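# Screw two red-taped housing corners tight with the screwdriver

## Task

Take screws from the screw feeder and drive one into the hole at each of the two housing corners marked with red tape. Each screw counts as tight only when the motor turned it in and halted by itself (the result shows stopped_at_torque=1). After that, do not turn or move that screw again. The two unmarked holes must stay empty, and any screw tip left in one of them fails the job. A screw that was pressed in rather than turned must be unscrewed completely and then driven again. After the last screw, raise the screwdriver well above the screw heads, release, and move away.

## Robot and tools

Robot: a single 7-joint arm whose tool is a powered screwdriver. The tool has a hex key with a thin vacuum sleeve that can hold a screw on the key. The tool point is the tip of the hex key when nothing presses on it. The key points along the tool point's +z axis and can be pushed back up to 12 mm. A flat block sticks out about 9 cm toward the tool's -y axis and turns with it, so watch its clearance.

Frames: the scene frame has its origin on the table top under the arm's base, with +z up and +y to the left when looking along +x. Results report end_effector_position (m) and end_effector_quat_wxyz in this frame, plus velocities in m/s and rad/s. The printed position may be slightly wrong, more so at long reach.

Command row: 9 numbers, each from -1 to 1, in this order: dx, dy, dz, rx, ry, rz, spindle, torque_limit, sleeve_vacuum. The first six are an offset of the tool point, expressed in the tool point's own axes. 1.0 equals 0.6 m or 180 degrees, and rx, ry, rz form one rotation vector. The offset is measured from the tool pose in the most recent result that reported it; before any such result, or for later calls in the same reply, it is measured from where the robot is at the start. Every row counts from that same base pose, not from the previous row. All zeros is not a pause: it sends the arm back to the base pose.

Each step, the commanded pose is clipped to within 70 mm and 16 degrees of the measured pose. When position and orientation conflict, position wins.

Tool channels:
- spindle: +1 is 500 rpm clockwise (drives in), -1 is the reverse. It needs 0.5 s to reach full speed. The value persists, and the motor keeps running between calls and while you reply, without the arm following the screw. End actions with spindle 0.
- torque_limit: maps linearly from 0.3 N m at -1 to 1.2 N m at +1.
- sleeve_vacuum: any value above 0.01 holds a screw; anything else releases it.
torque_limit and sleeve_vacuum keep their last value.

To engage a screw, place the tool point on the screw's axis 2 mm below the top of its head and turn slowly with spindle between -0.2 and 0.2. A negative value seats the key without advancing the screw; a positive value also drives it. While driving, the arm must descend 0.7 mm per turn. The motor halts at 95 % of torque_limit (lower while spindle is under 0.02), either when the head seats or when the thread jams; stopped_at_torque then reads 1. After that, a positive spindle does nothing until spindle has been 0 or negative for 0.5 s straight. Loosening never stops by itself; if turns is not decreasing, raise torque_limit.

Result fields: screw_detected=1 means sleeve_vacuum_kpa is above 30 because a screw head closes the sleeve. turns is the cumulative key rotation, positive clockwise.

Tools:
- execute_actions {"actions": [...], "pictures": bool}: the list holds at most one item. An empty list only returns the state, with pictures. {"rows": [[9 numbers], ...], "steps": n} runs up to 15 control steps of 1/30 s each (default 15). Each row covers one step, and the last row repeats if there are fewer rows than steps. An action needs at least 8 steps. Its result comes 8 steps before the action ends, and those last steps run while you reply. {"steps": n} with no rows is a wait of up to 300 steps, counted from the previous result and including your reply time. A refused call sends nothing.
- move {"target": [9 numbers], "speed": m/s 0.002 to 0.5, default 0.25}: the target's first six numbers are an offset from the same base pose as above. The tool point travels a straight line toward that pose over 0.5 to 10 s; longer paths stop after 10 s, short of the target. Turning is capped at twice the speed in rad/s. Tool values are sent at the start. The move does not slow for obstacles, and faster contact or a target farther beyond the contact means a harder hit. The move line reports the outcome (done, off_target, moving, held, fault), which limits acted (paced = the pose was clipped; held = the clearance check blocked steps, after which the arm may surge), and the distance to the target.
- wait {"seconds": 0 to 10}: lets time pass without new commands.
- zoom_image {"camera", "region": [x0,y0,x1,y1]}: region in pixels, at most 504x504. Cameras: cam_head_left, cam_head_right, cam_high, cam_low (896x504), cam_wrist (504x504 fisheye). Calibration data is supplied and may be off by a few degrees and millimetres.
- finished_scene {"scene": number}: ends and grades the current scene, cannot be undone, and starts the next. Replying without any tool call ends everything.

Other result lines: "pose unreachable" and HELD steps mean the clearance check (which treats the base mount as part of the arm) changed or blocked your command. "Hand target" appears only when no steps are pending. Large moves may arrive late, so re-check the pose before the next command.

Avoid:
- Torque faults (joint load limits, in N m: waist and shoulder 114, upper arm roll and elbow 59.5, the three wrist joints 36.2) and any outside force of 200 N or more. Either stops the arm for 10 s and turns off the spindle.
- Motor overheating from holding loads: a warning appears at 65 °C and the brakes lock at 80 °C.
- Dropping screws, slamming or hard pushing, and anything leaving the table, which fails the job. Loose objects may be nudged occasionally.

Each tool is called after ">>>" by a JSON object that holds its "fn" and its "kwargs", one argument or row to a line.

## Session

>>> {"fn": "execute_actions", "kwargs": {
  "actions": []
}}

Scene clock: 0.00 s of 6600.00 s.
end_effector_position=(+0.4056, +0.0437, +0.5235) sleeve_vacuum_kpa=0 screw_detected=0 stopped_at_torque=0 turns=0.00 end_effector_quat_wxyz=(-0.069, +0.674, +0.729, -0.093) end_effector_velocity=(-0.000, -0.000, -0.000) end_effector_angular_velocity=(-0.000, +0.000, -0.000)
Joint positions: [ 0.433  0.569 -0.155  1.712 -0.092 -0.418 -1.311]
Joint velocities: [-0. -0. -0. -0. -0. -0.  0.]
Joint torques (N m, as the joint torque sensors report them, + toward a larger angle): no reading
Hand target: +0.406, +0.044, +0.524; -0.069, +0.674, +0.729, -0.093

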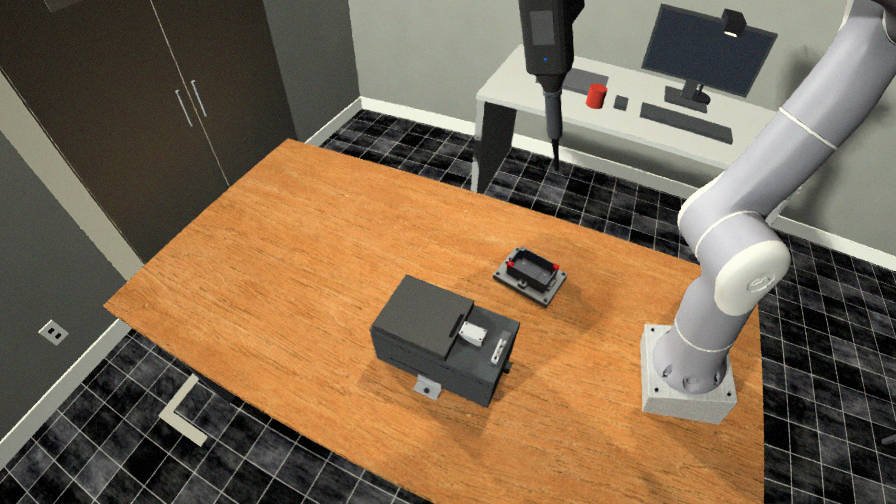

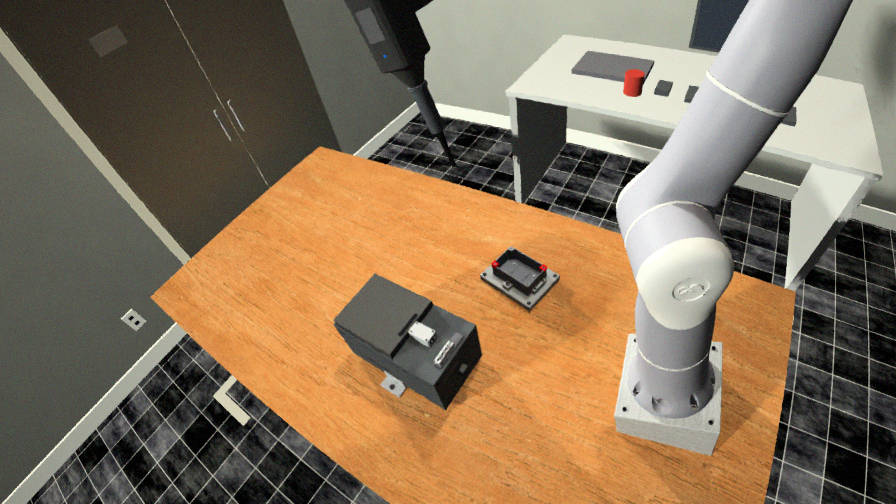

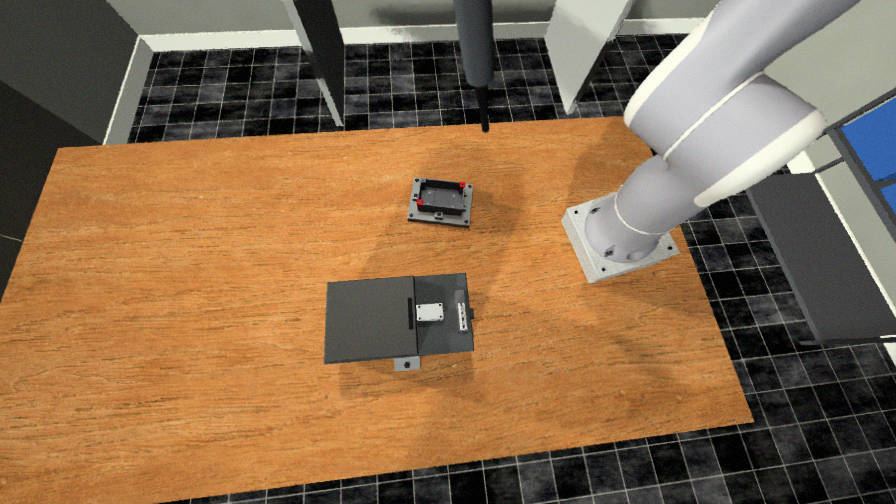

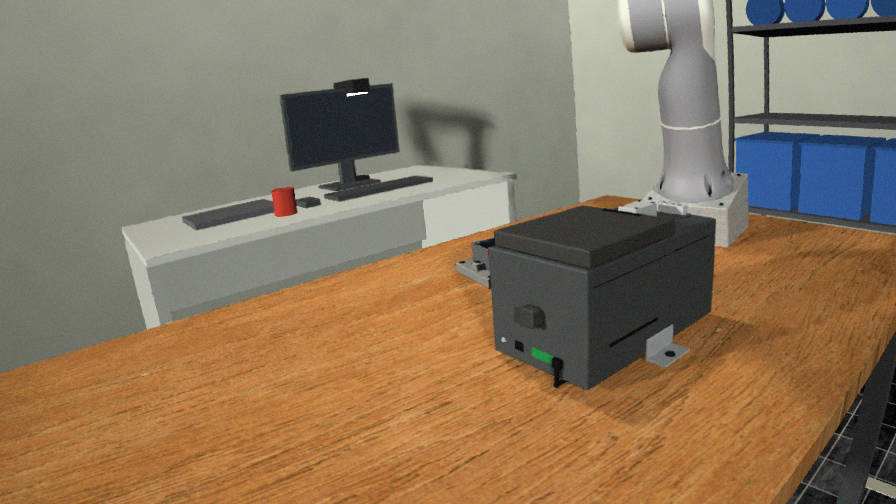

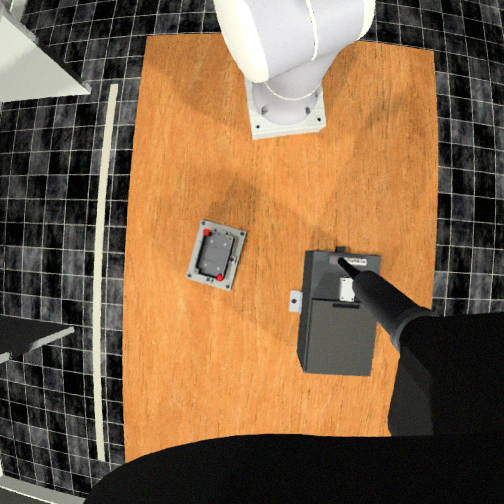

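>>> {"fn": "zoom_image", "kwargs": {
  "camera": "cam_high",
  "region": [380, 160, 520, 370]
}}

>>> {"fn": "zoom_image", "kwargs": {
  "camera": "cam_head_left",
  "region": [430, 230, 600, 400]
}}

Region (380, 160, 520, 370) of cam_high's 896x504 image, scaled by 2.400, with more detail than that image has.

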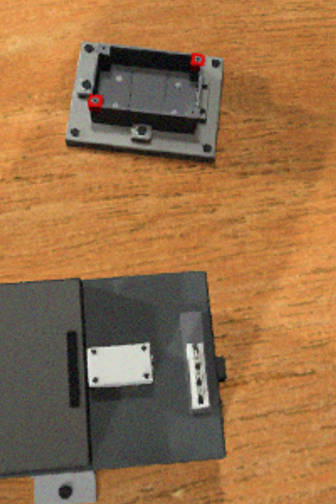

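Region (430, 230, 600, 400) of cam_head_left's 896x504 image, scaled by 2.965, with more detail than that image has.

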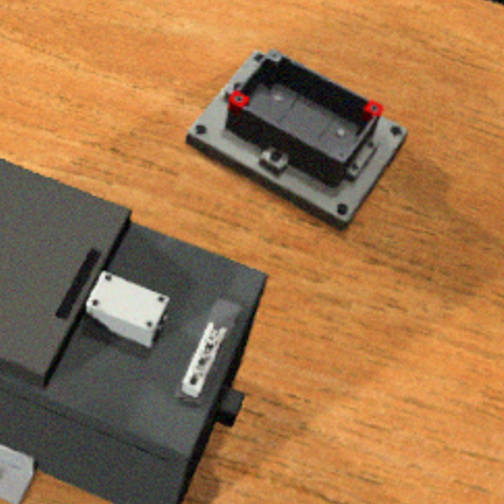

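>>> {"fn": "move", "kwargs": {
  "target": [0,0,0,-0.0732,0.0108,0.0248,0,0,0]
}}

>>> {"fn": "move", "kwargs": {
  "target": [0.22,0.02,0.5,0,0,0,0,0,0]
}}

Scene clock: 1.77 s of 6600.00 s.
end_effector_position=(+0.4055, +0.0438, +0.5237) sleeve_vacuum_kpa=0 screw_detected=0 stopped_at_torque=0 turns=0.00 end_effector_quat_wxyz=(-0.000, +0.707, +0.707, -0.000) end_effector_velocity=(+0.000, -0.000, -0.000) end_effector_angular_velocity=(-0.000, +0.001, -0.001)
Joint positions: [ 0.358  0.807 -0.073  1.911 -0.099 -0.233 -1.231]
Joint velocities: [ 0.    -0.001 -0.     0.     0.    -0.     0.   ]
Joint torques (N m, as the joint torque sensors report them, + toward a larger angle): [ -4.43   7.5    2.83 -32.47  -5.04   5.21   0.07]
Hand target: +0.406, +0.044, +0.524; +0.000, +0.707, +0.707, -0.000
Off the commanded pose: 0.000 m, 0 deg.
Kept back: nothing.
move: done
camera_calibration (this result's frames):
cam_wrist: T_world_to_cam=[[0.0419029, 0.999122, -0.00023265, 0.0168043], [0.966426, -0.0404726, 0.253738, -0.519681], [0.253506, -0.0108572, -0.967273, 0.661074], [0, 0, 0, 1]] pos_world=[0.333943, -0.030645, 0.771306]

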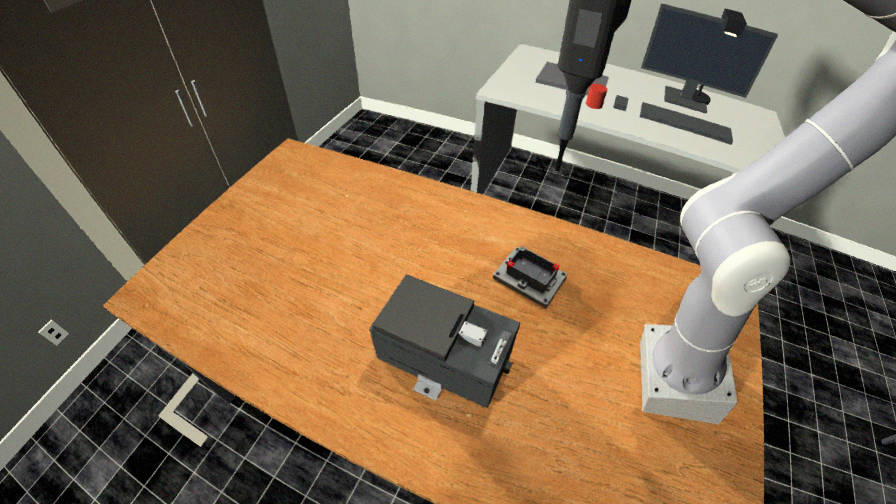

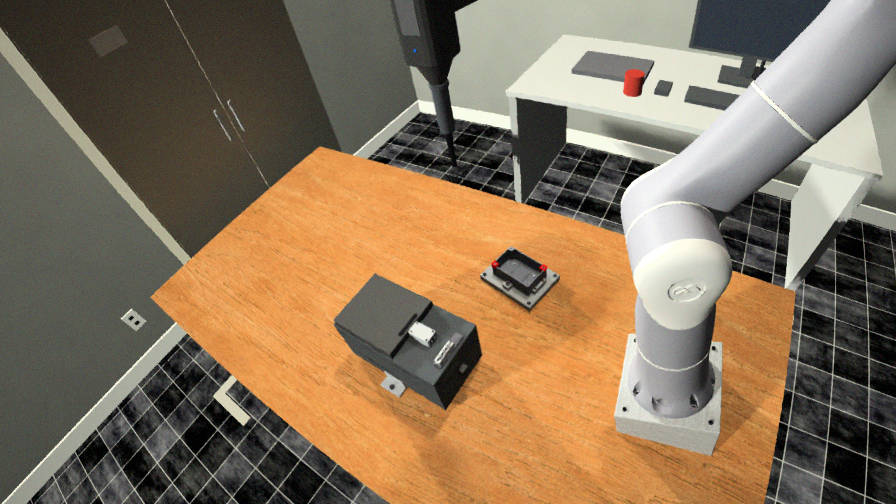

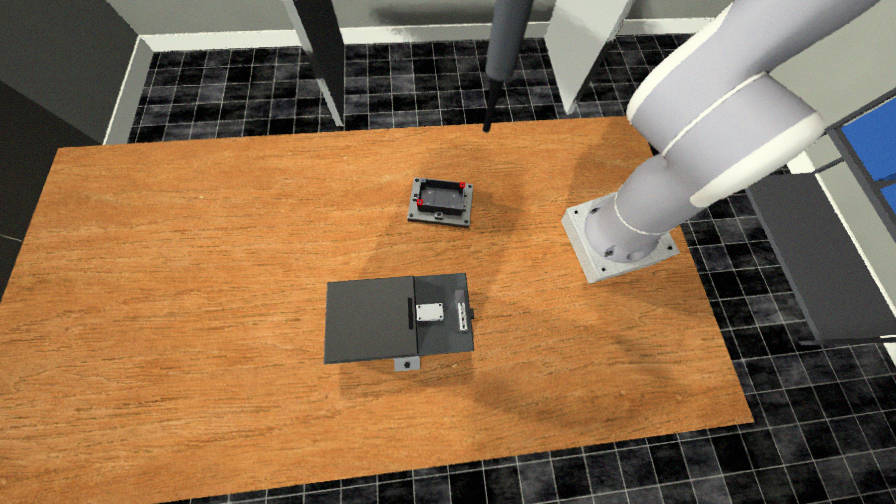

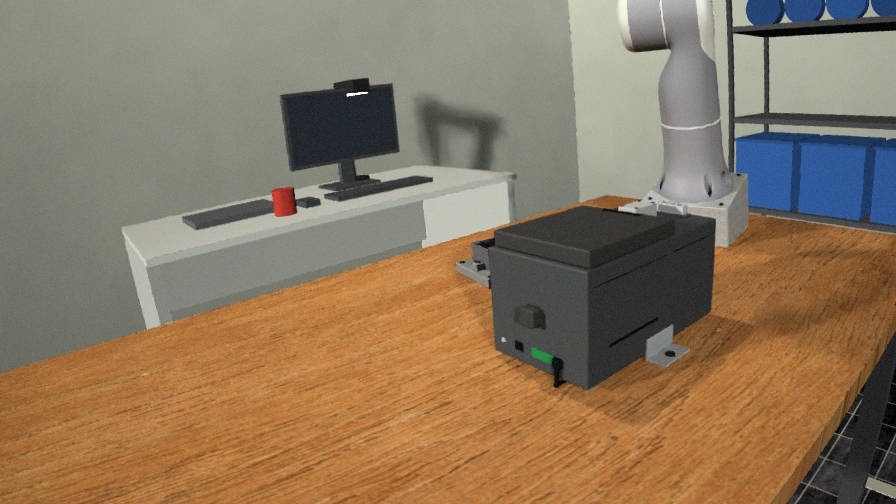

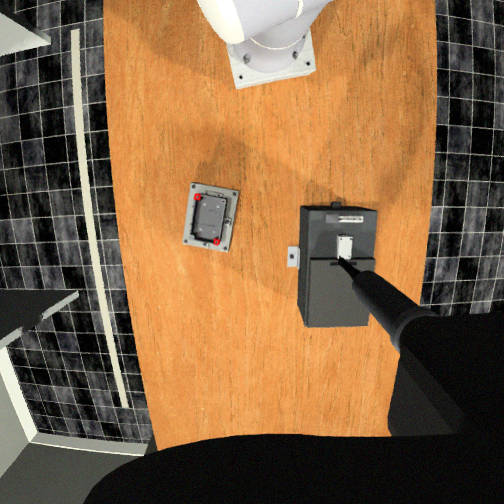

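Scene clock: 3.53 s of 6600.00 s.
end_effector_position=(+0.4169, +0.1756, +0.2235) sleeve_vacuum_kpa=0 screw_detected=0 stopped_at_torque=0 turns=0.00 end_effector_quat_wxyz=(-0.001, +0.707, +0.707, -0.000) end_effector_velocity=(+0.001, -0.000, +0.000) end_effector_angular_velocity=(+0.000, -0.001, -0.001)
Joint positions: [ 0.421  0.501  0.105  2.551 -0.053  0.696 -0.949]
Joint velocities: [-0.001 -0.     0.    -0.    -0.     0.001 -0.   ]
Joint torques (N m, as the joint torque sensors report them, + toward a larger angle): [ -1.75  17.16   0.78 -29.7   -4.29   5.3    0.21]
Hand target: +0.417, +0.176, +0.224; -0.000, +0.707, +0.707, -0.000
Off the commanded pose: 0.001 m, 0 deg.
Kept back: nothing.
move: done
camera_calibration (this result's frames):
cam_wrist: T_world_to_cam=[[0.0422594, 0.999107, 0.000477433, -0.115759], [0.966655, -0.0410076, 0.252776, -0.448983], [0.25257, -0.0102206, -0.967525, 0.369585], [0, 0, 0, 1]] pos_world=[0.345558, 0.101021, 0.47113]

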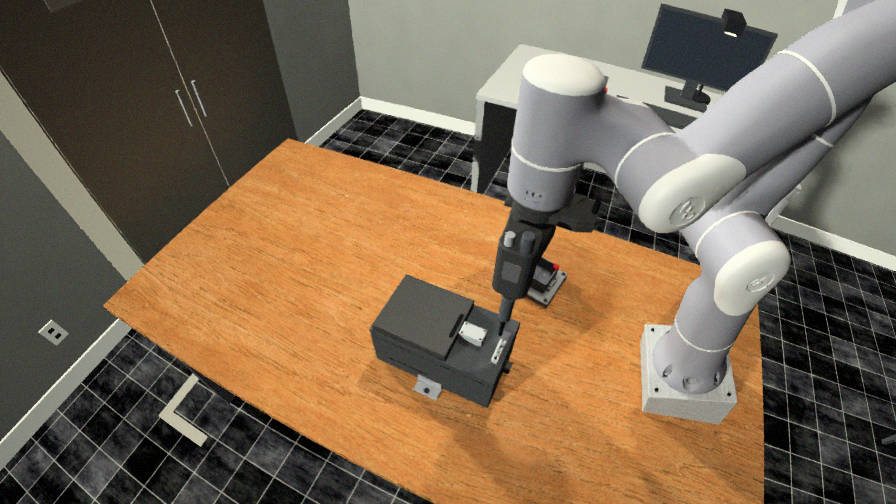

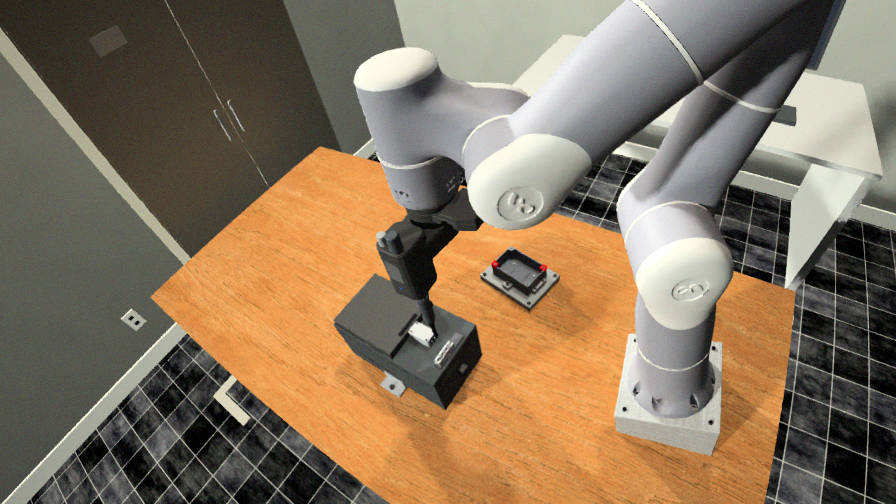

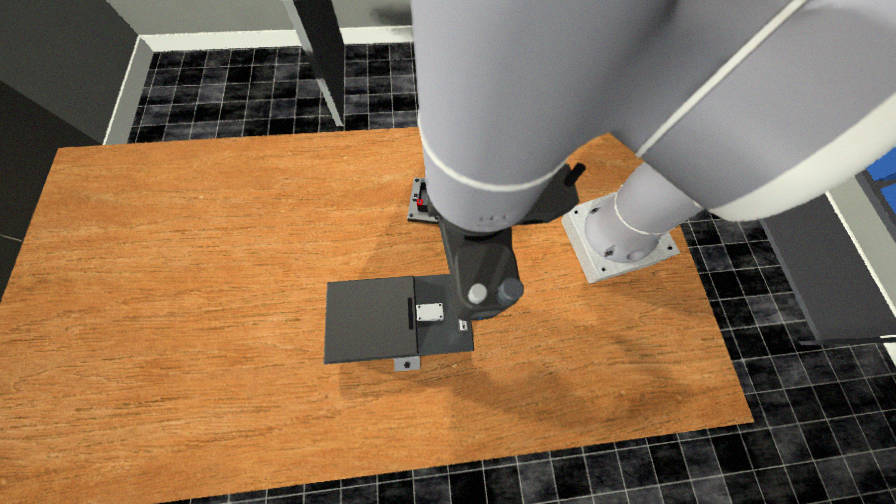

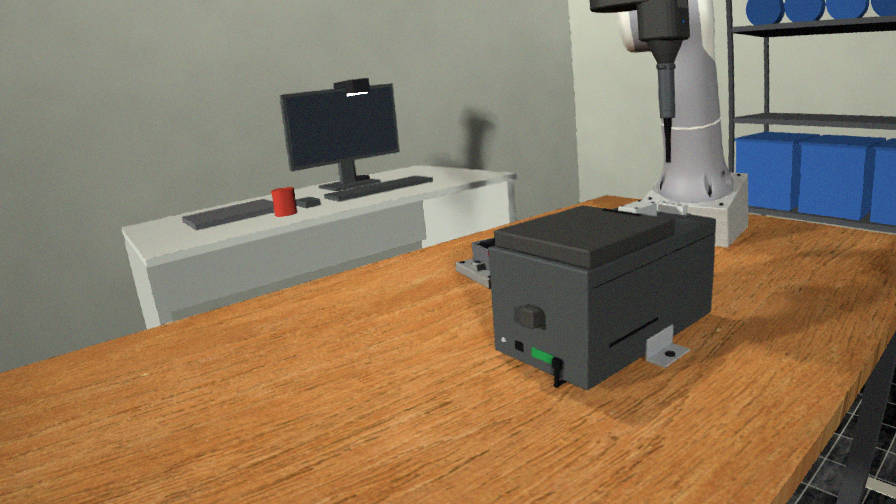

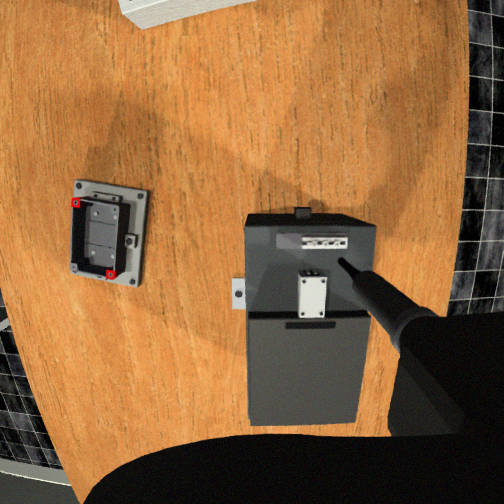

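>>> {"fn": "move", "kwargs": {
  "target": [0,0,0.05,0,0,-0.5,0,0,0],
  "speed": 0.4
}}

Scene clock: 10.77 s of 6600.00 s.
end_effector_position=(+0.4167, +0.1758, +0.1935) sleeve_vacuum_kpa=0 screw_detected=0 stopped_at_torque=0 turns=0.00 end_effector_quat_wxyz=(-0.001, +0.000, +1.000, +0.001) end_effector_velocity=(-0.000, -0.000, -0.000) end_effector_angular_velocity=(-0.000, +0.000, +0.001)
Joint positions: [ 0.713  0.217 -0.144  2.409 -0.195  0.826 -2.368]
Joint velocities: [-0.    -0.    -0.    -0.     0.    -0.    -0.002]
Joint torques (N m, as the joint torque sensors report them, + toward a larger angle): [  0.    25.55   2.43 -26.21  -2.37   3.75  -0.3 ]
Hand target: +0.417, +0.176, +0.193; -0.001, +0.000, +1.000, +0.001
Off the commanded pose: 0.000 m, 0 deg.
Kept back: nothing.
After step 90, 1.87 s passed at rest.
move: done
camera_calibration (this result's frames):
cam_wrist: T_world_to_cam=[[-0.999115, 0.042036, 0.00163619, 0.486025], [0.0410605, 0.965991, 0.255295, -0.233004], [0.00915102, 0.255136, -0.966862, 0.395254], [0, 0, 0, 1]] pos_world=[0.491545, 0.103806, 0.440846]

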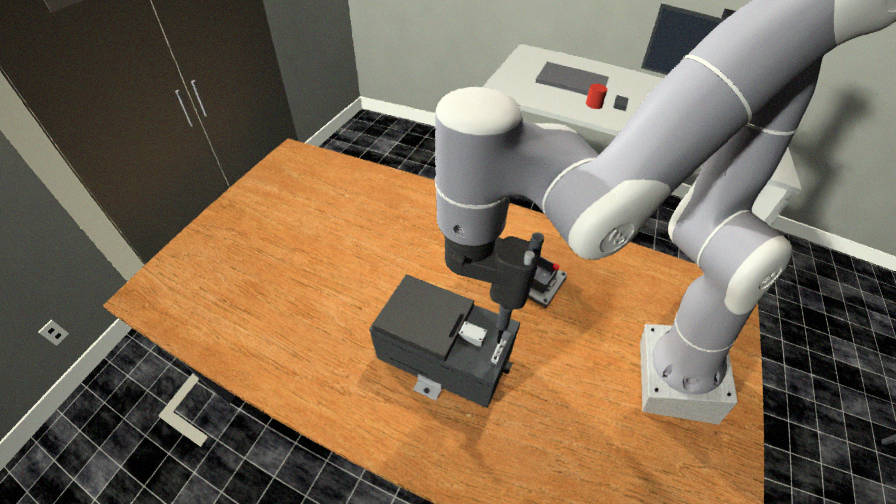

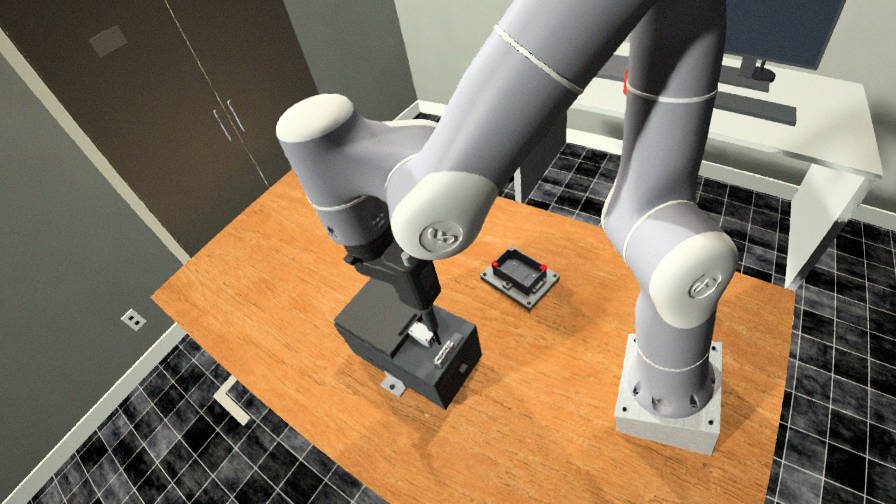

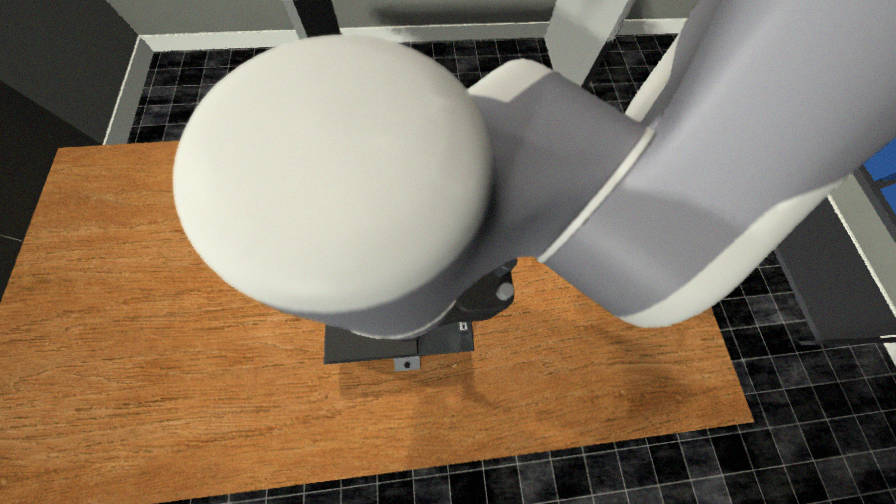

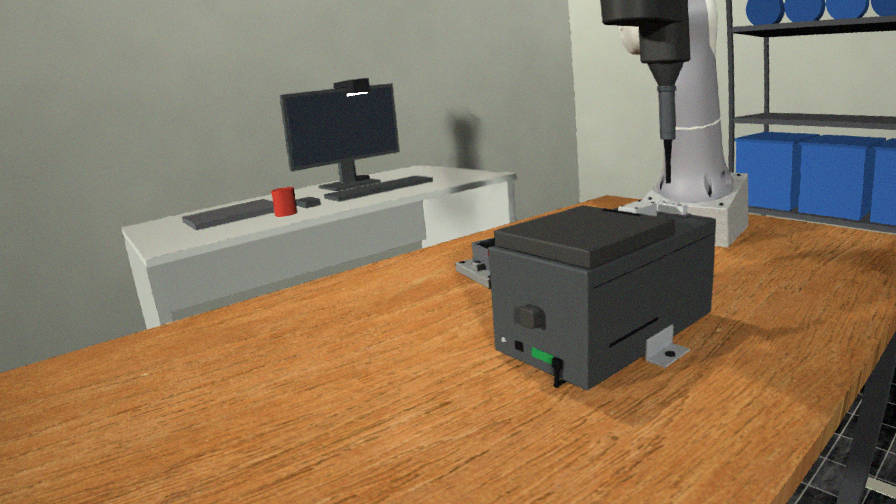

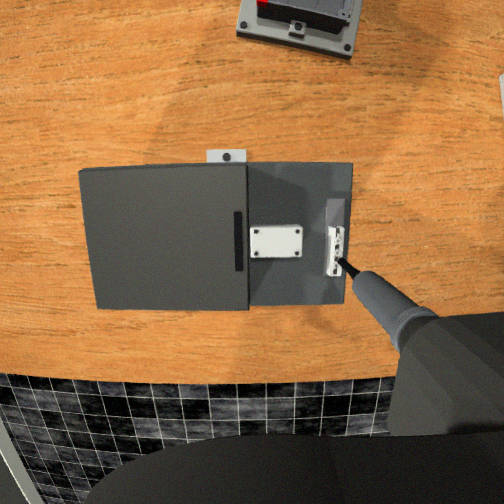

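>>> {"fn": "zoom_image", "kwargs": {
  "camera": "cam_wrist",
  "region": [290, 200, 390, 300]
}}

>>> {"fn": "zoom_image", "kwargs": {
  "camera": "cam_low",
  "region": [610, 150, 730, 240]
}}

>>> {"fn": "zoom_image", "kwargs": {
  "camera": "cam_head_right",
  "region": [400, 300, 490, 390]
}}

Region (290, 200, 390, 300) of cam_wrist's 504x504 image, scaled by 5.040, with more detail than that image has.

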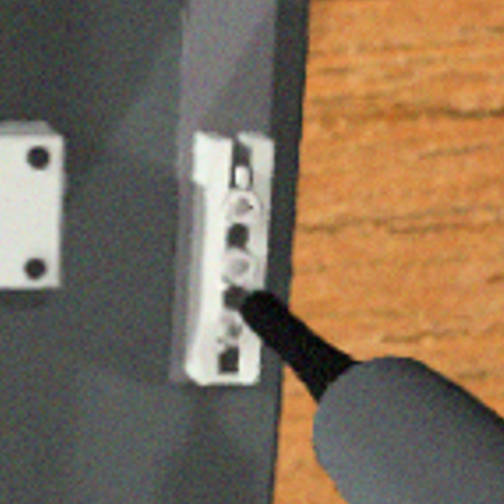

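Region (610, 150, 730, 240) of cam_low's 896x504 image, scaled by 4.200, with more detail than that image has; it fills the top 378 rows of this view, and the rest is white.

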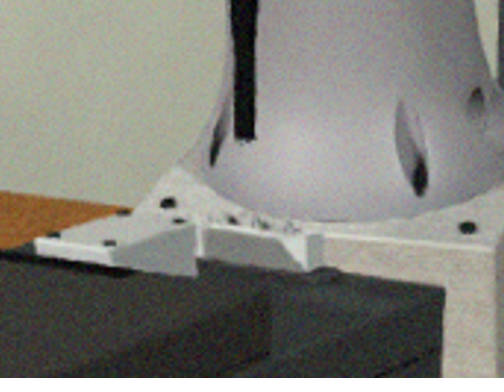

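Region (400, 300, 490, 390) of cam_head_right's 896x504 image, scaled by 5.600, with more detail than that image has.

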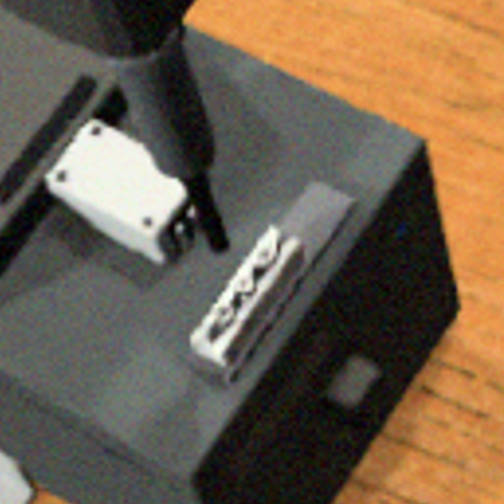

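>>> {"fn": "move", "kwargs": {
  "target": [0.0095,-0.0185,0.027,0,0,0,0,0,0],
  "speed": 0.05
}}

>>> {"fn": "zoom_image", "kwargs": {
  "camera": "cam_wrist",
  "region": [300, 220, 380, 300]
}}

>>> {"fn": "zoom_image", "kwargs": {
  "camera": "cam_low",
  "region": [630, 170, 710, 230]
}}

>>> {"fn": "zoom_image", "kwargs": {
  "camera": "cam_head_right",
  "region": [410, 310, 480, 380]
}}

>>> {"fn": "zoom_image", "kwargs": {
  "camera": "cam_head_left",
  "region": [465, 305, 535, 375]
}}

Scene clock: 12.37 s of 6600.00 s.
end_effector_position=(+0.4109, +0.1648, +0.1773) sleeve_vacuum_kpa=0 screw_detected=0 stopped_at_torque=0 turns=0.00 end_effector_quat_wxyz=(-0.001, +0.000, +1.000, +0.001) end_effector_velocity=(+0.000, -0.000, -0.000) end_effector_angular_velocity=(-0.000, -0.000, -0.000)
Joint positions: [ 0.699  0.202 -0.153  2.452 -0.201  0.886 -2.38 ]
Joint velocities: [-0.001  0.     0.     0.    -0.    -0.    -0.   ]
Joint torques (N m, as the joint torque sensors report them, + toward a larger angle): [ -1.47  25.14   3.   -23.68  -3.81   4.16  -0.29]
Hand target: +0.411, +0.165, +0.177; -0.001, +0.000, +1.000, +0.001
Off the commanded pose: 0.000 m, 0 deg.
Kept back: nothing.
move: done
camera_calibration (this result's frames):
cam_wrist: T_world_to_cam=[[-0.999095, 0.0424938, 0.00179721, 0.480619], [0.0415422, 0.965916, 0.255502, -0.21827], [0.0091213, 0.255346, -0.966807, 0.382458], [0, 0, 0, 1]] pos_world=[0.485763, 0.0927482, 0.424668]

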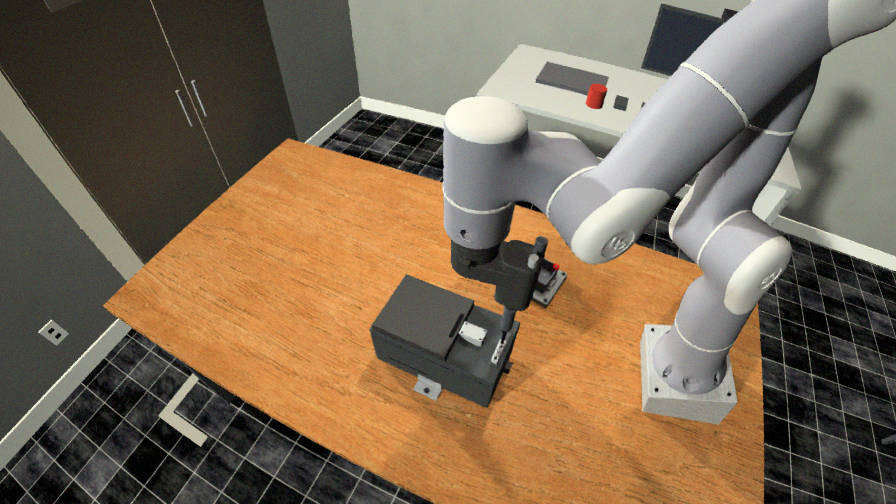

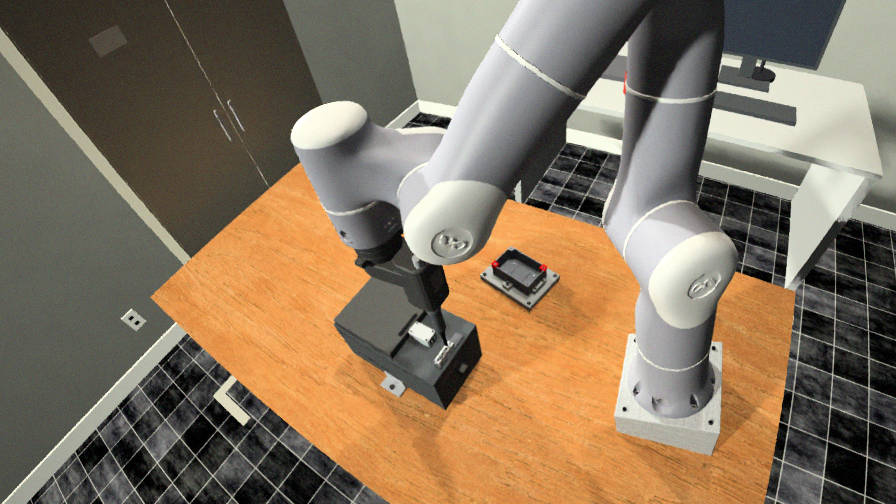

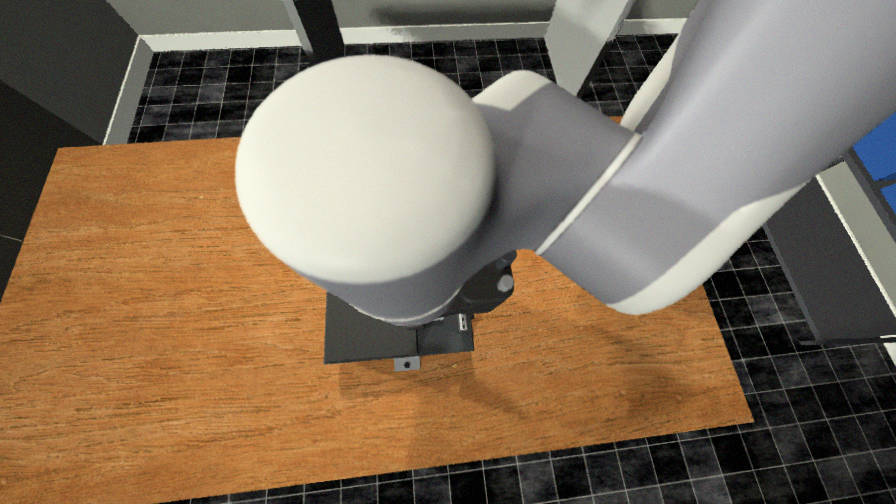

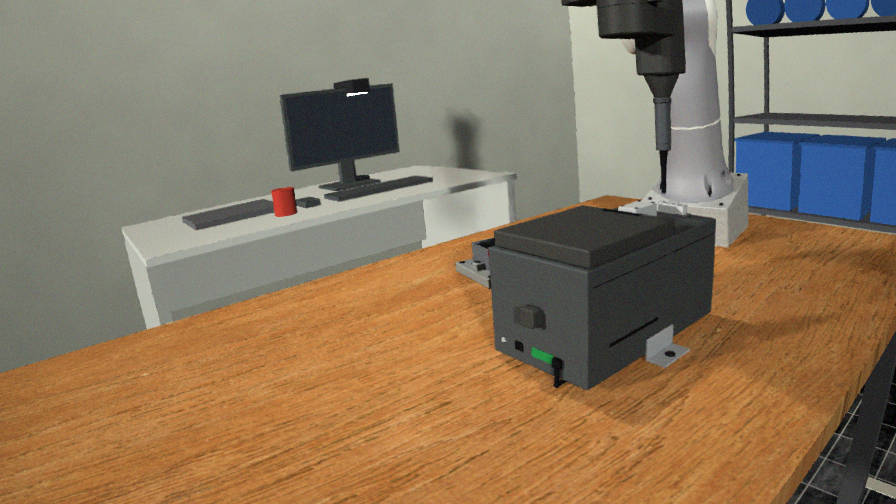

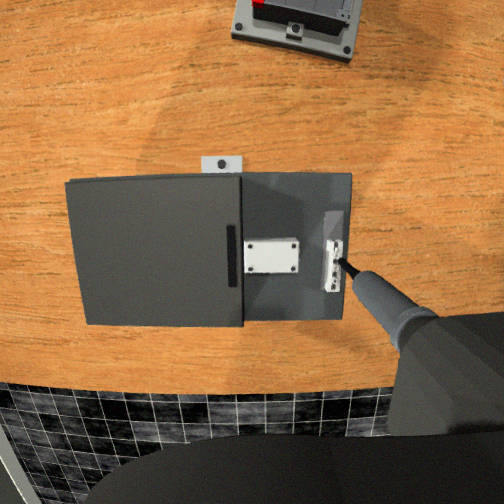

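Region (300, 220, 380, 300) of cam_wrist's 504x504 image, scaled by 6.300, with more detail than that image has.

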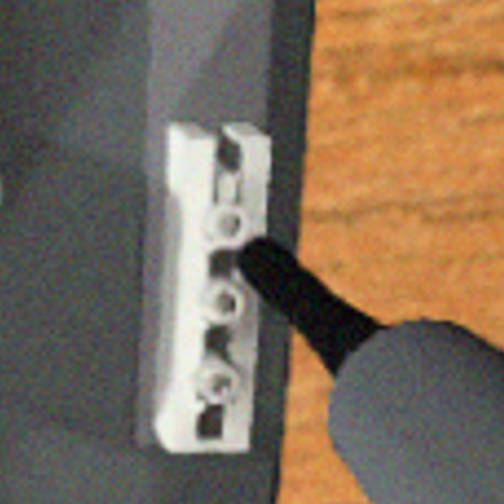

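Region (630, 170, 710, 230) of cam_low's 896x504 image, scaled by 6.300, with more detail than that image has; it fills the top 378 rows of this view, and the rest is white.

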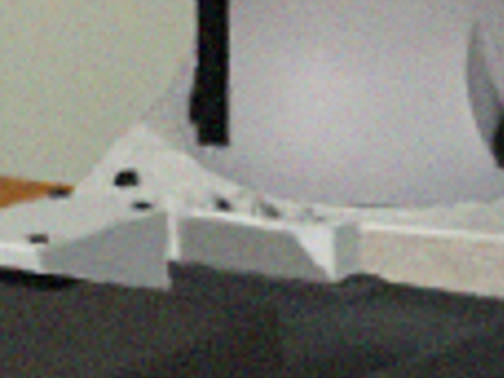

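Region (410, 310, 480, 380) of cam_head_right's 896x504 image, scaled by 7.200, with more detail than that image has.

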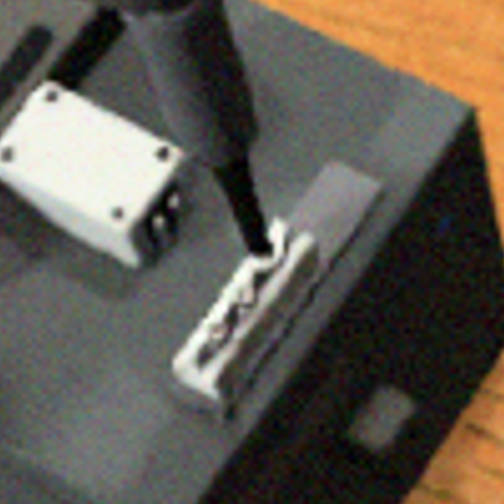

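Region (465, 305, 535, 375) of cam_head_left's 896x504 image, scaled by 7.200, with more detail than that image has.

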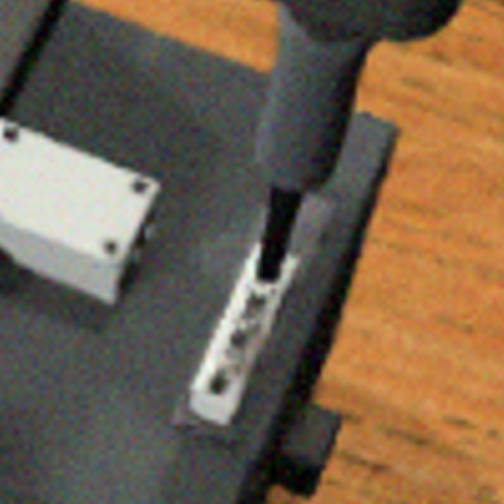

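>>> {"fn": "move", "kwargs": {
  "target": [0.0,-0.0015,0.0125,0,0,0,0,0,0],
  "speed": 0.03
}}

>>> {"fn": "zoom_image", "kwargs": {
  "camera": "cam_wrist",
  "region": [310, 230, 370, 290]
}}

>>> {"fn": "zoom_image", "kwargs": {
  "camera": "cam_low",
  "region": [645, 180, 695, 220]
}}

>>> {"fn": "zoom_image", "kwargs": {
  "camera": "cam_head_right",
  "region": [425, 325, 470, 370]
}}

>>> {"fn": "zoom_image", "kwargs": {
  "camera": "cam_head_left",
  "region": [478, 325, 523, 370]
}}

Scene clock: 13.67 s of 6600.00 s.
end_effector_position=(+0.4108, +0.1641, +0.1699) sleeve_vacuum_kpa=0 screw_detected=0 stopped_at_torque=0 turns=0.00 end_effector_quat_wxyz=(-0.001, +0.001, +1.000, +0.001) end_effector_velocity=(+0.000, -0.000, -0.000) end_effector_angular_velocity=(+0.000, -0.000, -0.000)
Joint positions: [ 0.696  0.184 -0.157  2.46  -0.201  0.913 -2.382]
Joint velocities: [-0.001 -0.     0.     0.     0.     0.    -0.   ]
Joint torques (N m, as the joint torque sensors report them, + toward a larger angle): [ -1.94  26.01   2.78 -23.12  -3.61   4.24  -0.1 ]
Hand target: +0.411, +0.164, +0.170; -0.001, +0.000, +1.000, +0.001
Off the commanded pose: 0.000 m, 0 deg.
Kept back: nothing.
move: done
camera_calibration (this result's frames):
cam_wrist: T_world_to_cam=[[-0.999077, 0.0429002, 0.00197291, 0.480479], [0.0419777, 0.965832, 0.255745, -0.215846], [0.00906603, 0.255592, -0.966742, 0.375416], [0, 0, 0, 1]] pos_world=[0.485693, 0.0919051, 0.417184]

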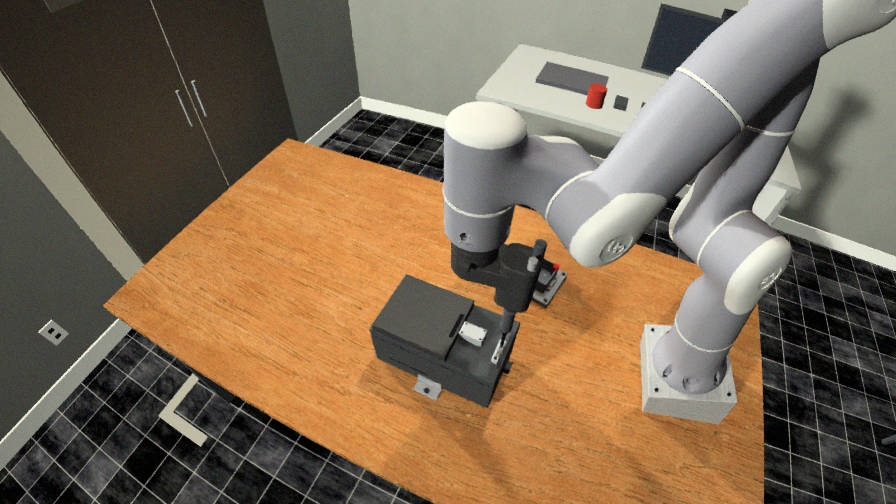

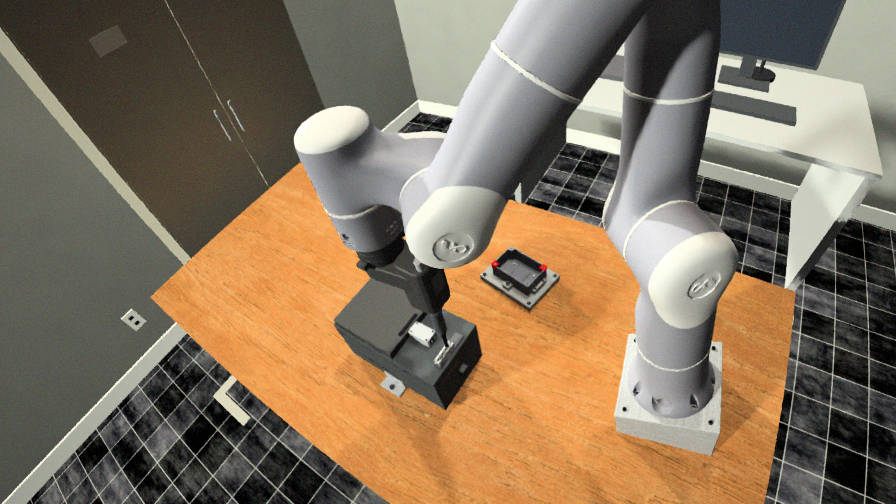

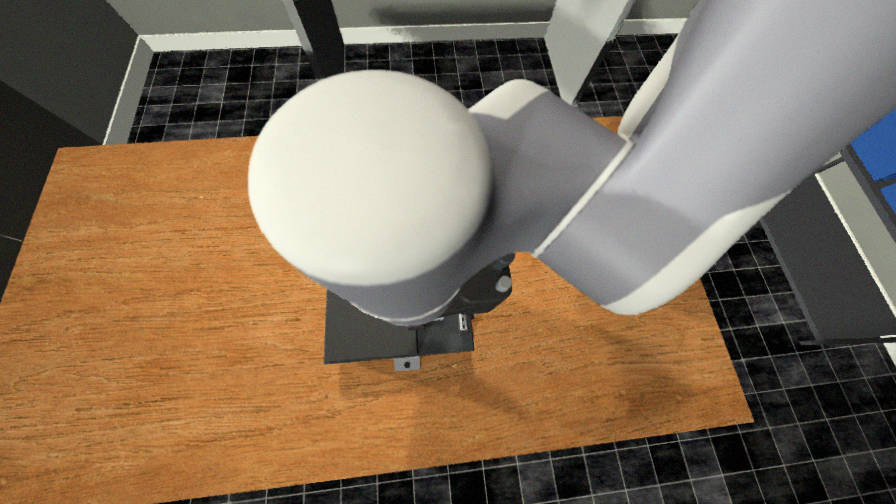

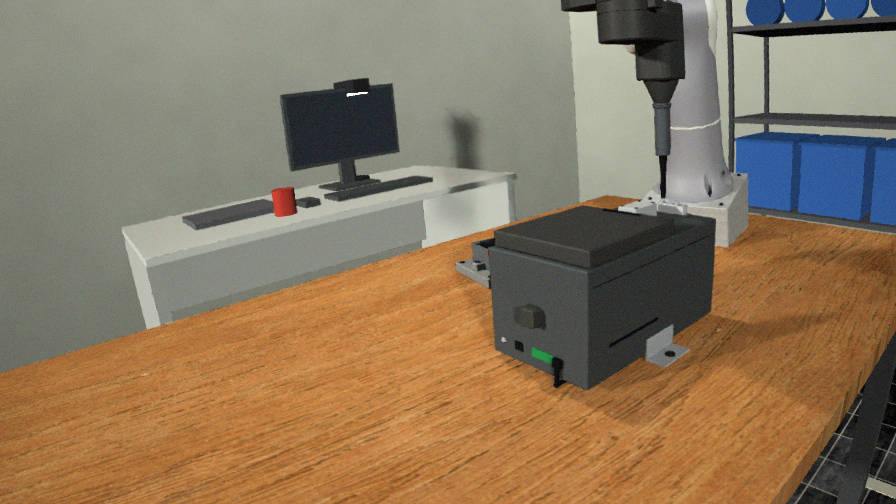

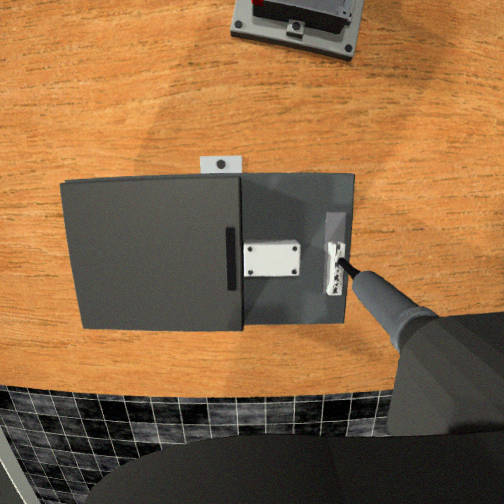

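Region (310, 230, 370, 290) of cam_wrist's 504x504 image, scaled by 8.400, with more detail than that image has.

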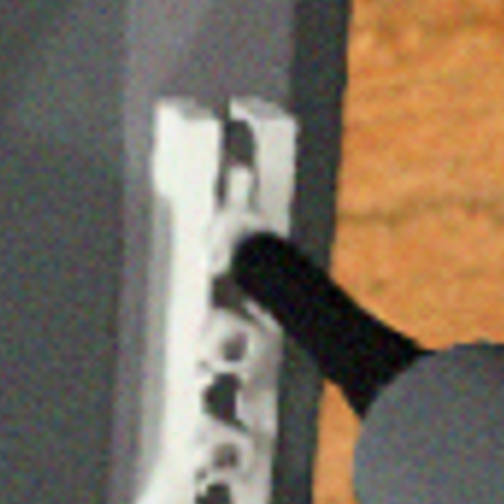

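Region (645, 180, 695, 220) of cam_low's 896x504 image, scaled by 10.080, with more detail than that image has; it fills the top 403 rows of this view, and the rest is white.

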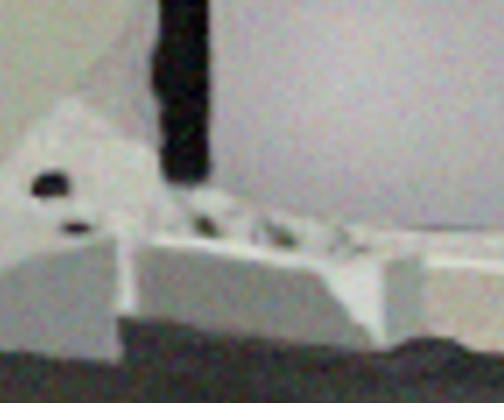

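Region (425, 325, 470, 370) of cam_head_right's 896x504 image, scaled by 11.200, with more detail than that image has.

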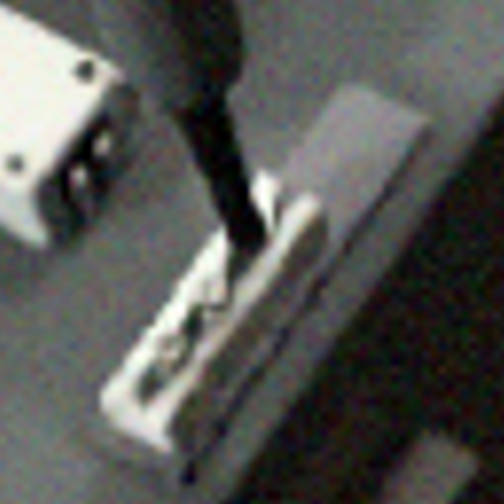

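Region (478, 325, 523, 370) of cam_head_left's 896x504 image, scaled by 11.200, with more detail than that image has.

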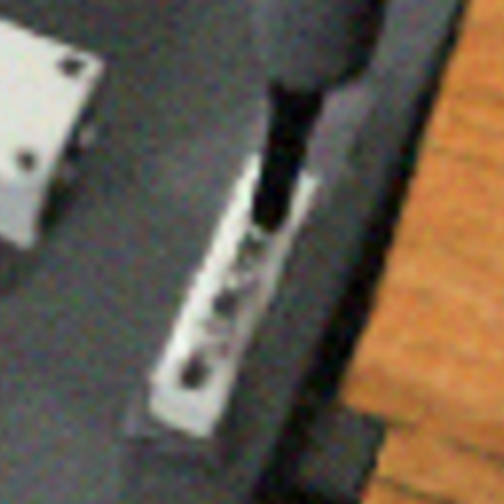

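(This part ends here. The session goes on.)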